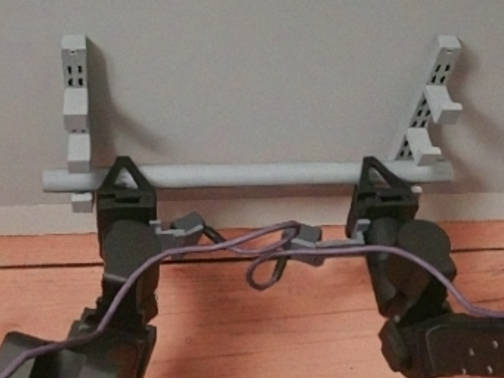

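>>> {"fn": "execute_actions", "kwargs": {
  "actions": [
    {"rows":[[-0.478,2.058,1.09,0.99,-0.364,1.57,-0.25,0.15,1.951,0.905,1.045,0.262,-1.575,-0.25],[-0.478,2.058,1.09,0.99,-0.364,1.57,-0.29,0.15,1.951,0.905,1.045,0.262,-1.575,-0.29],[-0.478,2.058,1.09,0.99,-0.364,1.57,-0.33,0.15,1.951,0.905,1.045,0.262,-1.575,-0.33],[-0.478,2.058,1.09,0.99,-0.364,1.57,-0.37,0.15,1.951,0.905,1.045,0.262,-1.575,-0.37],[-0.478,2.058,1.09,0.99,-0.364,1.57,-0.41,0.15,1.951,0.905,1.045,0.262,-1.575,-0.41],[-0.478,2.058,1.09,0.99,-0.364,1.57,-0.45,0.15,1.951,0.905,1.045,0.262,-1.575,-0.45],[-0.478,2.058,1.09,0.99,-0.364,1.57,-0.47,0.15,1.951,0.905,1.045,0.262,-1.575,-0.47]],"steps":11}
  ],
  "pictures": false
}}

>>> {"fn": "execute_actions", "kwargs": {
  "actions": [
    {"rows":[[-0.478,2.052,1.092,1.005,-0.364,1.57,-0.47,0.15,1.947,0.907,1.065,0.262,-1.575,-0.47],[-0.478,2.046,1.094,1.02,-0.364,1.57,-0.47,0.15,1.943,0.909,1.085,0.262,-1.575,-0.47],[-0.478,2.04,1.096,1.035,-0.364,1.57,-0.47,0.15,1.939,0.911,1.105,0.262,-1.575,-0.47],[-0.478,2.034,1.098,1.05,-0.364,1.57,-0.47,0.15,1.935,0.913,1.125,0.262,-1.575,-0.47],[-0.478,2.028,1.1,1.065,-0.364,1.57,-0.47,0.15,1.931,0.915,1.145,0.262,-1.575,-0.47],[-0.478,2.023,1.1,1.082,-0.364,1.57,-0.47,0.15,1.926,0.915,1.16,0.262,-1.575,-0.47]]}
  ],
  "pictures": false
}}

Scene clock: 126.37 s of 4500.00 s.
left_arm: end_effector_position=(+0.5264, +0.1523, +0.1812) grip_measured=-0.385 end_effector_quat_wxyz=(+0.502, +0.498, +0.500, +0.500) | right_arm: end_effector_position=(+0.5252, -0.1417, +0.1799) grip_measured=-0.393 end_effector_quat_wxyz=(+0.499, -0.501, +0.499, -0.502)
Joint positions: left_arm=[-0.478  2.058  1.068  0.993 -0.364  1.567  0.029] | right_arm=[ 0.15   1.951  0.893  1.059  0.261 -1.576  0.029]
Joint velocities: left_arm=[-0.017 -0.002 -0.017 -0.022 -0.022  0.066 -0.001] | right_arm=[ 0.002  0.002 -0.002  0.007 -0.081  0.051 -0.001]
Joint torques (N m, as the arm reports them, + toward a larger angle): left_arm=[  0.03 -11.28   7.04   2.     0.     0.04] | right_arm=[ -0.01 -10.73   6.75   1.84  -0.01   0.01]
Steps of this call (steps 1 to 15: the robot went on to your last target; steps 16 to 90: nothing new was sent; then 34.33 s passed at rest; steps 91 to 101: all 11 steps of this action). Readings (joint positions):
91: left_arm=[-0.478 2.058 1.068 0.991 -0.364 1.570] | right_arm=[0.150 1.951 0.893 1.052 0.261 -1.575]
92: left_arm=[-0.478 2.058 1.068 0.991 -0.364 1.570] | right_arm=[0.150 1.951 0.893 1.052 0.261 -1.576]
94: left_arm=[-0.478 2.058 1.068 0.993 -0.364 1.570] | right_arm=[0.150 1.951 0.893 1.057 0.261 -1.576]
98: left_arm=[-0.478 2.058 1.068 0.993 -0.364 1.567] | right_arm=[0.150 1.951 0.893 1.059 0.261 -1.576]
101: the state above

Scene clock: 126.87 s of 4500.00 s.
left_arm: end_effector_position=(+0.5264, +0.1523, +0.1829) grip_measured=-0.385 end_effector_quat_wxyz=(+0.505, +0.495, +0.499, +0.501) | right_arm: end_effector_position=(+0.5251, -0.1417, +0.1818) grip_measured=-0.393 end_effector_quat_wxyz=(+0.501, -0.498, +0.497, -0.503)
Joint positions: left_arm=[-0.478  2.058  1.068  1.001 -0.364  1.567  0.029] | right_arm=[ 0.15   1.951  0.893  1.066  0.261 -1.576  0.029]
Joint velocities: left_arm=[-0.017 -0.007  0.002 -0.022 -0.022 -0.051  0.001] | right_arm=[-0.007 -0.007 -0.007 -0.022 -0.081  0.037  0.   ]
Joint torques (N m, as the arm reports them, + toward a larger angle): left_arm=[ -0.02 -13.91   7.72   3.     0.     0.04] | right_arm=[ -0.02 -13.11   7.51   2.86   0.01   0.06]
Steps of this call (steps 1 to 15: all 15 steps of this action). Readings (joint positions):
1: left_arm=[-0.478 2.058 1.068 0.994 -0.364 1.567] | right_arm=[0.150 1.951 0.893 1.060 0.261 -1.576]
2: left_arm=[-0.478 2.058 1.068 0.995 -0.364 1.567] | right_arm=[0.150 1.951 0.893 1.061 0.261 -1.576]
4: left_arm=[-0.478 2.058 1.068 0.998 -0.364 1.567] | right_arm=[0.150 1.951 0.893 1.064 0.261 -1.576]
8: left_arm=[-0.478 2.058 1.068 1.001 -0.364 1.567] | right_arm=[0.150 1.951 0.893 1.066 0.261 -1.576]
15: the state above

>>> {"fn": "execute_actions", "kwargs": {
  "actions": [
    {"rows":[[-0.478,2.012,1.103,1.095,-0.364,1.567,-0.45,0.15,1.918,0.918,1.175,0.262,-1.576,-0.45],[-0.478,2.001,1.103,1.105,-0.364,1.567,-0.45,0.15,1.91,0.92,1.19,0.262,-1.576,-0.45],[-0.478,1.99,1.103,1.105,-0.364,1.567,-0.45,0.15,1.903,0.92,1.195,0.262,-1.576,-0.45],[-0.478,1.986,1.103,1.105,-0.364,1.567,-0.45,0.15,1.899,0.92,1.195,0.262,-1.576,-0.45],[-0.478,1.982,1.103,1.105,-0.364,1.567,-0.45,0.15,1.895,0.92,1.195,0.262,-1.576,-0.45],[-0.478,1.978,1.103,1.105,-0.364,1.567,-0.45,0.15,1.891,0.92,1.195,0.262,-1.576,-0.45],[-0.478,1.974,1.103,1.105,-0.364,1.567,-0.45,0.15,1.887,0.92,1.195,0.262,-1.576,-0.45],[-0.478,1.97,1.103,1.105,-0.364,1.567,-0.45,0.15,1.883,0.92,1.195,0.262,-1.576,-0.45],[-0.478,1.966,1.103,1.105,-0.364,1.567,-0.45,0.15,1.879,0.92,1.195,0.262,-1.576,-0.45],[-0.478,1.962,1.103,1.105,-0.364,1.567,-0.45,0.15,1.875,0.92,1.195,0.262,-1.576,-0.45],[-0.478,1.958,1.103,1.105,-0.364,1.567,-0.45,0.15,1.87,0.92,1.195,0.262,-1.576,-0.45],[-0.478,1.954,1.103,1.105,-0.364,1.567,-0.45,0.15,1.865,0.92,1.195,0.262,-1.576,-0.45],[-0.478,1.95,1.103,1.105,-0.364,1.567,-0.45,0.15,1.86,0.92,1.195,0.262,-1.576,-0.45]]}
  ],
  "pictures": false
}}

>>> {"fn": "execute_actions", "kwargs": {
  "actions": [
    {"steps":10}
  ],
  "pictures": false
}}

Scene clock: 141.10 s of 4500.00 s.
left_arm: end_effector_position=(+0.5238, +0.1530, +0.2034) grip_measured=-0.385 end_effector_quat_wxyz=(+0.515, +0.485, +0.491, +0.507) | right_arm: end_effector_position=(+0.5223, -0.1417, +0.2026) grip_measured=-0.393 end_effector_quat_wxyz=(+0.513, -0.488, +0.488, -0.511)
Joint positions: left_arm=[-0.478  2.02   1.068  1.001 -0.362  1.574  0.029] | right_arm=[ 0.15   1.911  0.893  1.067  0.257 -1.582  0.029]
Joint velocities: left_arm=[-0.017 -0.11  -0.002  0.007 -0.007  0.037 -0.   ] | right_arm=[-0.002 -0.144 -0.022 -0.007  0.037 -0.066  0.   ]
Joint torques (N m, as the arm reports them, + toward a larger angle): left_arm=[ -0.21 -15.76   8.02   3.26  -0.08  -0.1 ] | right_arm=[ -0.01 -14.57   8.14   3.18   0.06   0.07]
Steps of this call (steps 1 to 15: the robot went on to your last target; steps 16 to 90: nothing new was sent; then 10.73 s passed at rest; steps 91 to 105: all 15 steps of this action). Readings (joint positions):
91: left_arm=[-0.478 2.058 1.068 1.001 -0.364 1.567] | right_arm=[0.150 1.951 0.893 1.067 0.261 -1.576]
92: left_arm=[-0.478 2.058 1.068 1.003 -0.364 1.567] | right_arm=[0.150 1.951 0.893 1.068 0.261 -1.576]
94: left_arm=[-0.478 2.058 1.068 1.003 -0.364 1.567] | right_arm=[0.150 1.951 0.893 1.069 0.261 -1.576]
98: left_arm=[-0.478 2.051 1.068 1.001 -0.364 1.567] | right_arm=[0.150 1.944 0.893 1.068 0.261 -1.576]
105: the state above

Scene clock: 141.43 s of 4500.00 s.
left_arm: end_effector_position=(+0.5232, +0.1531, +0.2073) grip_measured=-0.385 end_effector_quat_wxyz=(+0.517, +0.484, +0.489, +0.509) | right_arm: end_effector_position=(+0.5217, -0.1417, +0.2062) grip_measured=-0.393 end_effector_quat_wxyz=(+0.515, -0.487, +0.486, -0.512)
Joint positions: left_arm=[-0.478  2.013  1.068  1.    -0.361  1.578  0.029] | right_arm=[ 0.15   1.904  0.893  1.066  0.256 -1.583  0.029]
Joint velocities: left_arm=[-0.012 -0.012  0.012 -0.007  0.037  0.022 -0.001] | right_arm=[-0.002  0.007 -0.002 -0.037  0.037 -0.095 -0.002]
Joint torques (N m, as the arm reports them, + toward a larger angle): left_arm=[  0.1  -15.77   7.99   3.28  -0.02  -0.15] | right_arm=[  0.05 -14.52   8.1    3.18   0.04   0.08]
Steps of this call (steps 1 to 10: the robot went on to your last target). Readings (joint positions):
1: left_arm=[-0.478 2.016 1.068 1.001 -0.362 1.576] | right_arm=[0.150 1.907 0.893 1.067 0.257 -1.582]
2: left_arm=[-0.478 2.014 1.068 1.001 -0.361 1.577] | right_arm=[0.150 1.905 0.893 1.067 0.256 -1.582]
4: left_arm=[-0.478 2.013 1.068 1.001 -0.361 1.578] | right_arm=[0.150 1.904 0.893 1.067 0.256 -1.582]
8: left_arm=[-0.478 2.013 1.068 1.000 -0.361 1.578] | right_arm=[0.150 1.904 0.893 1.066 0.256 -1.583]
10: the state above

>>> {"fn": "execute_actions", "kwargs": {
  "actions": [
    {"rows":[[-0.483,1.95,1.09,1.105,-0.368,1.572,-0.45,0.156,1.86,0.913,1.195,0.262,-1.58,-0.45],[-0.487,1.95,1.076,1.105,-0.372,1.572,-0.45,0.161,1.86,0.907,1.195,0.264,-1.58,-0.45],[-0.49,1.942,1.066,1.105,-0.375,1.572,-0.45,0.163,1.852,0.898,1.195,0.266,-1.58,-0.45],[-0.492,1.935,1.057,1.105,-0.378,1.572,-0.45,0.165,1.844,0.889,1.195,0.269,-1.58,-0.45],[-0.495,1.927,1.047,1.105,-0.381,1.572,-0.45,0.167,1.836,0.879,1.195,0.271,-1.58,-0.45],[-0.497,1.919,1.038,1.105,-0.384,1.572,-0.45,0.169,1.828,0.87,1.195,0.274,-1.58,-0.45],[-0.5,1.912,1.028,1.105,-0.387,1.572,-0.45,0.171,1.82,0.861,1.195,0.276,-1.58,-0.45],[-0.502,1.904,1.019,1.105,-0.39,1.572,-0.45,0.173,1.812,0.852,1.195,0.279,-1.58,-0.45],[-0.505,1.896,1.009,1.105,-0.393,1.572,-0.45,0.175,1.805,0.843,1.195,0.281,-1.58,-0.45],[-0.507,1.889,1.0,1.105,-0.396,1.572,-0.45,0.177,1.797,0.834,1.195,0.284,-1.58,-0.45],[-0.51,1.881,0.99,1.105,-0.399,1.57,-0.45,0.179,1.789,0.824,1.195,0.286,-1.58,-0.45],[-0.512,1.873,0.981,1.105,-0.402,1.57,-0.45,0.181,1.781,0.815,1.195,0.288,-1.58,-0.45],[-0.515,1.865,0.972,1.105,-0.404,1.57,-0.45,0.183,1.773,0.806,1.195,0.29,-1.58,-0.45],[-0.517,1.858,0.962,1.105,-0.406,1.57,-0.45,0.185,1.765,0.797,1.195,0.292,-1.58,-0.45],[-0.52,1.85,0.953,1.105,-0.408,1.57,-0.45,0.188,1.757,0.788,1.195,0.294,-1.58,-0.45]]}
  ],
  "pictures": false
}}

>>> {"fn": "execute_actions", "kwargs": {
  "actions": [
    {"rows":[[-0.523,1.84,0.941,1.105,-0.412,1.567,-0.45,0.191,1.747,0.776,1.195,0.297,-1.578,-0.45],[-0.527,1.83,0.928,1.105,-0.416,1.567,-0.45,0.194,1.736,0.764,1.195,0.3,-1.578,-0.45],[-0.53,1.82,0.916,1.105,-0.42,1.567,-0.45,0.197,1.726,0.752,1.195,0.303,-1.578,-0.45],[-0.534,1.81,0.904,1.105,-0.424,1.567,-0.45,0.2,1.716,0.74,1.195,0.306,-1.578,-0.45],[-0.537,1.8,0.891,1.105,-0.428,1.567,-0.45,0.203,1.705,0.728,1.195,0.309,-1.578,-0.45],[-0.541,1.79,0.879,1.105,-0.431,1.567,-0.45,0.206,1.695,0.717,1.195,0.312,-1.578,-0.45],[-0.544,1.78,0.867,1.105,-0.434,1.567,-0.45,0.209,1.685,0.705,1.195,0.315,-1.578,-0.45],[-0.548,1.77,0.855,1.105,-0.437,1.567,-0.45,0.212,1.675,0.693,1.195,0.318,-1.578,-0.45],[-0.551,1.76,0.842,1.105,-0.44,1.567,-0.45,0.215,1.664,0.681,1.195,0.32,-1.578,-0.45],[-0.555,1.75,0.83,1.105,-0.44,1.567,-0.45,0.218,1.654,0.669,1.195,0.322,-1.578,-0.45]]}
  ]
}}

Scene clock: 166.43 s of 4500.00 s.
left_arm: end_effector_position=(+0.4970, +0.1524, +0.2045) grip_measured=-0.385 end_effector_quat_wxyz=(+0.510, +0.492, +0.494, +0.504) | right_arm: end_effector_position=(+0.4961, -0.1423, +0.2043) grip_measured=-0.393 end_effector_quat_wxyz=(+0.508, -0.492, +0.491, -0.510)
Joint positions: left_arm=[-0.504  1.93   0.96   1.001 -0.388  1.574  0.029] | right_arm=[ 0.171  1.819  0.79   1.066  0.282 -1.584  0.029]
Joint velocities: left_arm=[-0.071 -0.261 -0.261 -0.007 -0.139 -0.051  0.   ] | right_arm=[ 0.051 -0.222 -0.252  0.037  0.037 -0.051  0.   ]
Joint torques (N m, as the arm reports them, + toward a larger angle): left_arm=[ -0.84 -15.1    6.18   3.27  -0.09  -0.03] | right_arm=[  1.11 -14.12   6.97   3.16   0.02   0.07]
Steps of this call (steps 1 to 15: the robot went on to your last target; steps 16 to 90: nothing new was sent; then 21.50 s passed at rest; steps 91 to 105: all 15 steps of this action). Readings (joint positions):
91: left_arm=[-0.478 2.013 1.068 1.000 -0.361 1.578] | right_arm=[0.150 1.904 0.893 1.066 0.256 -1.583]
92: left_arm=[-0.478 2.013 1.068 1.000 -0.361 1.578] | right_arm=[0.151 1.904 0.893 1.066 0.256 -1.583]
94: left_arm=[-0.479 2.011 1.064 1.001 -0.361 1.578] | right_arm=[0.151 1.902 0.892 1.066 0.258 -1.584]
98: left_arm=[-0.487 1.987 1.027 1.001 -0.369 1.577] | right_arm=[0.158 1.877 0.854 1.066 0.264 -1.584]
105: the state above

Scene clock: 166.93 s of 4500.00 s.
left_arm: end_effector_position=(+0.4607, +0.1535, +0.2055) grip_measured=-0.385 end_effector_quat_wxyz=(+0.504, +0.496, +0.498, +0.502) | right_arm: end_effector_position=(+0.4604, -0.1422, +0.2047) grip_measured=-0.393 end_effector_quat_wxyz=(+0.505, -0.494, +0.495, -0.506)
Joint positions: left_arm=[-0.544  1.811  0.819  1.003 -0.43   1.572  0.029] | right_arm=[ 0.205  1.697  0.654  1.066  0.318 -1.577  0.029]
Joint velocities: left_arm=[-0.002  0.002 -0.002 -0.037  0.022  0.007 -0.   ] | right_arm=[ 0.002 -0.022 -0.007  0.051  0.051 -0.022 -0.001]
Joint torques (N m, as the arm reports them, + toward a larger angle): left_arm=[ -0.91 -13.73   6.23   3.25  -0.11  -0.09] | right_arm=[  1.02 -11.83   7.08   3.17   0.05   0.03]
Steps of this call (steps 1 to 15: all 15 steps of this action). Readings (joint positions):
1: left_arm=[-0.507 1.921 0.950 1.001 -0.390 1.574] | right_arm=[0.173 1.811 0.781 1.066 0.284 -1.583]
2: left_arm=[-0.509 1.912 0.940 1.001 -0.393 1.573] | right_arm=[0.175 1.801 0.771 1.066 0.287 -1.583]
4: left_arm=[-0.516 1.892 0.917 1.001 -0.400 1.573] | right_arm=[0.181 1.780 0.748 1.066 0.292 -1.582]
8: left_arm=[-0.529 1.851 0.867 1.002 -0.414 1.572] | right_arm=[0.193 1.738 0.700 1.066 0.305 -1.580]
15: the state above

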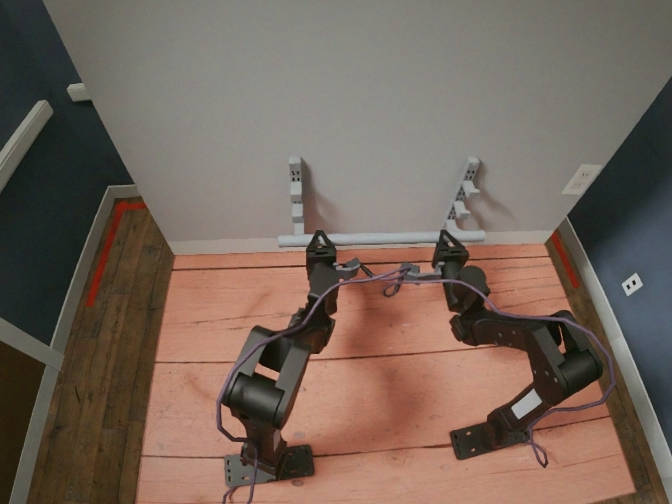

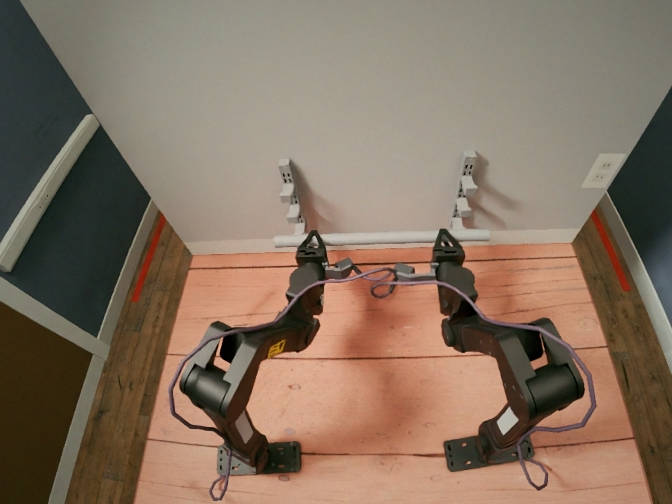

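>>> {"fn": "execute_actions", "kwargs": {
  "actions": [
    {"rows":[[-0.548,1.75,0.86,1.095,-0.433,1.567,-0.45,0.209,1.654,0.688,1.18,0.319,-1.576,-0.45],[-0.548,1.75,0.885,1.08,-0.433,1.567,-0.45,0.209,1.654,0.703,1.16,0.319,-1.576,-0.45],[-0.548,1.743,0.891,1.066,-0.433,1.567,-0.45,0.209,1.646,0.71,1.144,0.319,-1.576,-0.45],[-0.548,1.736,0.897,1.052,-0.433,1.567,-0.45,0.209,1.637,0.717,1.128,0.319,-1.576,-0.45],[-0.548,1.729,0.904,1.038,-0.433,1.567,-0.45,0.209,1.629,0.724,1.112,0.319,-1.576,-0.45],[-0.548,1.722,0.91,1.024,-0.433,1.567,-0.45,0.209,1.62,0.731,1.096,0.319,-1.576,-0.45],[-0.548,1.715,0.916,1.01,-0.433,1.567,-0.45,0.209,1.612,0.738,1.08,0.319,-1.576,-0.45],[-0.548,1.708,0.923,0.996,-0.433,1.567,-0.45,0.209,1.604,0.745,1.064,0.319,-1.576,-0.45],[-0.548,1.701,0.929,0.982,-0.433,1.567,-0.45,0.209,1.595,0.752,1.048,0.319,-1.576,-0.45],[-0.548,1.694,0.935,0.968,-0.433,1.567,-0.45,0.209,1.587,0.759,1.032,0.319,-1.576,-0.45],[-0.548,1.687,0.942,0.954,-0.433,1.567,-0.45,0.209,1.578,0.766,1.016,0.319,-1.576,-0.45],[-0.548,1.68,0.948,0.94,-0.433,1.567,-0.45,0.209,1.57,0.773,1.0,0.319,-1.576,-0.45],[-0.548,1.673,0.954,0.926,-0.433,1.567,-0.45,0.209,1.562,0.78,0.984,0.319,-1.576,-0.45],[-0.548,1.666,0.96,0.912,-0.433,1.567,-0.45,0.209,1.553,0.787,0.968,0.319,-1.576,-0.45],[-0.548,1.659,0.967,0.898,-0.433,1.567,-0.45,0.209,1.545,0.794,0.952,0.319,-1.576,-0.45]]}
  ],
  "pictures": false
}}

>>> {"fn": "execute_actions", "kwargs": {
  "actions": [
    {"rows":[[-0.548,1.652,0.973,0.884,-0.433,1.567,-0.45,0.209,1.537,0.801,0.936,0.319,-1.576,-0.45],[-0.548,1.645,0.979,0.87,-0.433,1.567,-0.45,0.209,1.528,0.808,0.92,0.319,-1.576,-0.45],[-0.548,1.638,0.986,0.856,-0.433,1.567,-0.45,0.209,1.52,0.815,0.904,0.319,-1.576,-0.45],[-0.548,1.631,0.992,0.842,-0.433,1.567,-0.45,0.209,1.512,0.822,0.888,0.319,-1.576,-0.45],[-0.548,1.624,0.998,0.828,-0.433,1.567,-0.45,0.209,1.503,0.829,0.872,0.319,-1.576,-0.45],[-0.548,1.617,1.004,0.814,-0.433,1.567,-0.45,0.209,1.495,0.836,0.856,0.319,-1.576,-0.45],[-0.548,1.61,1.011,0.8,-0.433,1.567,-0.45,0.209,1.487,0.843,0.84,0.319,-1.576,-0.45],[-0.548,1.603,1.017,0.79,-0.433,1.567,-0.45,0.209,1.478,0.85,0.824,0.319,-1.576,-0.45],[-0.548,1.596,1.023,0.78,-0.433,1.567,-0.45,0.209,1.47,0.857,0.808,0.319,-1.576,-0.45],[-0.548,1.589,1.03,0.77,-0.433,1.567,-0.45,0.209,1.462,0.864,0.794,0.319,-1.576,-0.45],[-0.548,1.582,1.036,0.762,-0.433,1.567,-0.45,0.209,1.453,0.871,0.784,0.319,-1.576,-0.45],[-0.548,1.575,1.042,0.758,-0.433,1.567,-0.45,0.209,1.445,0.878,0.776,0.319,-1.576,-0.45]]}
  ],
  "pictures": false
}}

>>> {"fn": "execute_actions", "kwargs": {
  "actions": [
    {"steps":15}
  ]
}}

Scene clock: 192.30 s of 4500.00 s.
left_arm: end_effector_position=(+0.4642, +0.1527, +0.2355) grip_measured=-0.385 end_effector_quat_wxyz=(+0.503, +0.495, +0.501, +0.501) | right_arm: end_effector_position=(+0.4636, -0.1427, +0.2358) grip_measured=-0.393 end_effector_quat_wxyz=(+0.502, -0.493, +0.500, -0.505)
Joint positions: left_arm=[-0.544  1.741  0.887  0.862 -0.434  1.567  0.029] | right_arm=[ 0.205  1.605  0.727  0.893  0.326 -1.572  0.029]
Joint velocities: left_arm=[ 0.007 -0.242  0.217 -0.388  0.022  0.007 -0.   ] | right_arm=[ 0.002 -0.271  0.193 -0.388 -0.022 -0.081 -0.   ]
Joint torques (N m, as the arm reports them, + toward a larger angle): left_arm=[ -0.44 -13.53  10.32   3.1    0.04   0.  ] | right_arm=[  0.33 -11.72  10.62   3.08  -0.08  -0.01]
Steps of this call (steps 1 to 15: the robot went on to your last target; steps 16 to 90: nothing new was sent; then 21.87 s passed at rest; steps 91 to 105: all 15 steps of this action). Readings (joint positions):
91: left_arm=[-0.544 1.811 0.819 1.003 -0.430 1.572] | right_arm=[0.205 1.697 0.654 1.066 0.318 -1.576]
92: left_arm=[-0.544 1.811 0.819 1.002 -0.430 1.572] | right_arm=[0.205 1.697 0.654 1.064 0.318 -1.576]
94: left_arm=[-0.544 1.811 0.824 0.992 -0.430 1.571] | right_arm=[0.205 1.693 0.655 1.050 0.318 -1.573]
98: left_arm=[-0.544 1.796 0.841 0.945 -0.430 1.565] | right_arm=[0.205 1.669 0.675 0.991 0.323 -1.571]
105: the state above

Scene clock: 192.80 s of 4500.00 s.
left_arm: end_effector_position=(+0.4616, +0.1539, +0.2845) grip_measured=-0.385 end_effector_quat_wxyz=(+0.507, +0.491, +0.497, +0.505) | right_arm: end_effector_position=(+0.4603, -0.1428, +0.2848) grip_measured=-0.393 end_effector_quat_wxyz=(+0.507, -0.490, +0.496, -0.507)
Joint positions: left_arm=[-0.544  1.639  0.976  0.689 -0.434  1.574  0.029] | right_arm=[ 0.205  1.489  0.825  0.694  0.321 -1.574  0.029]
Joint velocities: left_arm=[-0.007 -0.1    0.081 -0.125 -0.051  0.007 -0.   ] | right_arm=[ 0.017 -0.085  0.071 -0.081 -0.066 -0.037 -0.   ]
Joint torques (N m, as the arm reports them, + toward a larger angle): left_arm=[ -0.42 -12.61  10.59   2.98   0.05  -0.08] | right_arm=[  0.37 -10.75  11.18   2.86   0.03  -0.01]
Steps of this call (steps 1 to 15: all 15 steps of this action). Readings (joint positions):
1: left_arm=[-0.544 1.732 0.894 0.849 -0.435 1.568] | right_arm=[0.205 1.597 0.735 0.879 0.326 -1.572]
2: left_arm=[-0.544 1.724 0.901 0.836 -0.435 1.569] | right_arm=[0.205 1.588 0.742 0.865 0.327 -1.572]
4: left_arm=[-0.544 1.708 0.915 0.809 -0.435 1.571] | right_arm=[0.205 1.571 0.757 0.836 0.327 -1.572]
8: left_arm=[-0.544 1.679 0.942 0.755 -0.435 1.572] | right_arm=[0.205 1.537 0.785 0.776 0.327 -1.572]
15: the state above

Scene clock: 193.30 s of 4500.00 s.
left_arm: end_effector_position=(+0.4612, +0.1541, +0.2836) grip_measured=-0.385 end_effector_quat_wxyz=(+0.502, +0.496, +0.499, +0.503) | right_arm: end_effector_position=(+0.4601, -0.1426, +0.2835) grip_measured=-0.393 end_effector_quat_wxyz=(+0.503, -0.495, +0.498, -0.504)
Joint positions: left_arm=[-0.544  1.633  0.981  0.664 -0.434  1.573  0.029] | right_arm=[ 0.205  1.485  0.829  0.67   0.319 -1.573  0.029]
Joint velocities: left_arm=[-0.002 -0.012 -0.002 -0.007  0.007 -0.007 -0.   ] | right_arm=[-0.012 -0.007  0.007 -0.051 -0.037 -0.081 -0.   ]
Joint torques (N m, as the arm reports them, + toward a larger angle): left_arm=[ -0.36 -12.81  10.71   3.15   0.01  -0.09] | right_arm=[  0.35 -10.76  10.99   2.93   0.01  -0.01]
Steps of this call (steps 1 to 15: the robot went on to your last target). Readings (joint positions):
1: left_arm=[-0.544 1.636 0.978 0.686 -0.434 1.575] | right_arm=[0.205 1.487 0.827 0.691 0.320 -1.574]
2: left_arm=[-0.544 1.634 0.980 0.684 -0.434 1.576] | right_arm=[0.205 1.486 0.829 0.690 0.320 -1.575]
4: left_arm=[-0.544 1.633 0.981 0.681 -0.434 1.576] | right_arm=[0.205 1.485 0.829 0.688 0.319 -1.575]
8: left_arm=[-0.544 1.633 0.981 0.669 -0.434 1.575] | right_arm=[0.205 1.485 0.829 0.674 0.319 -1.574]
15: the state above

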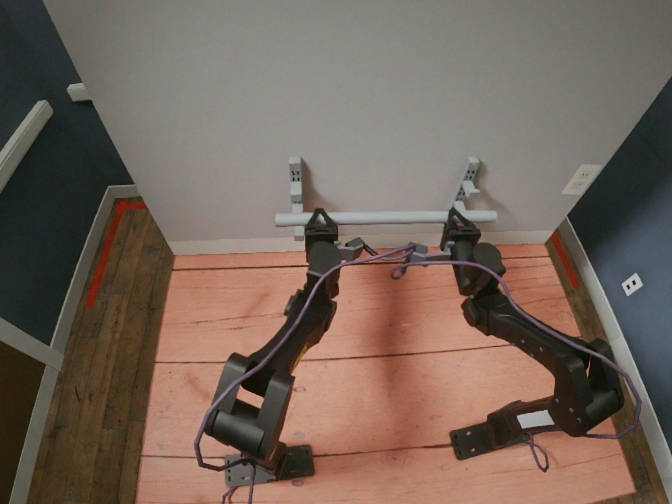

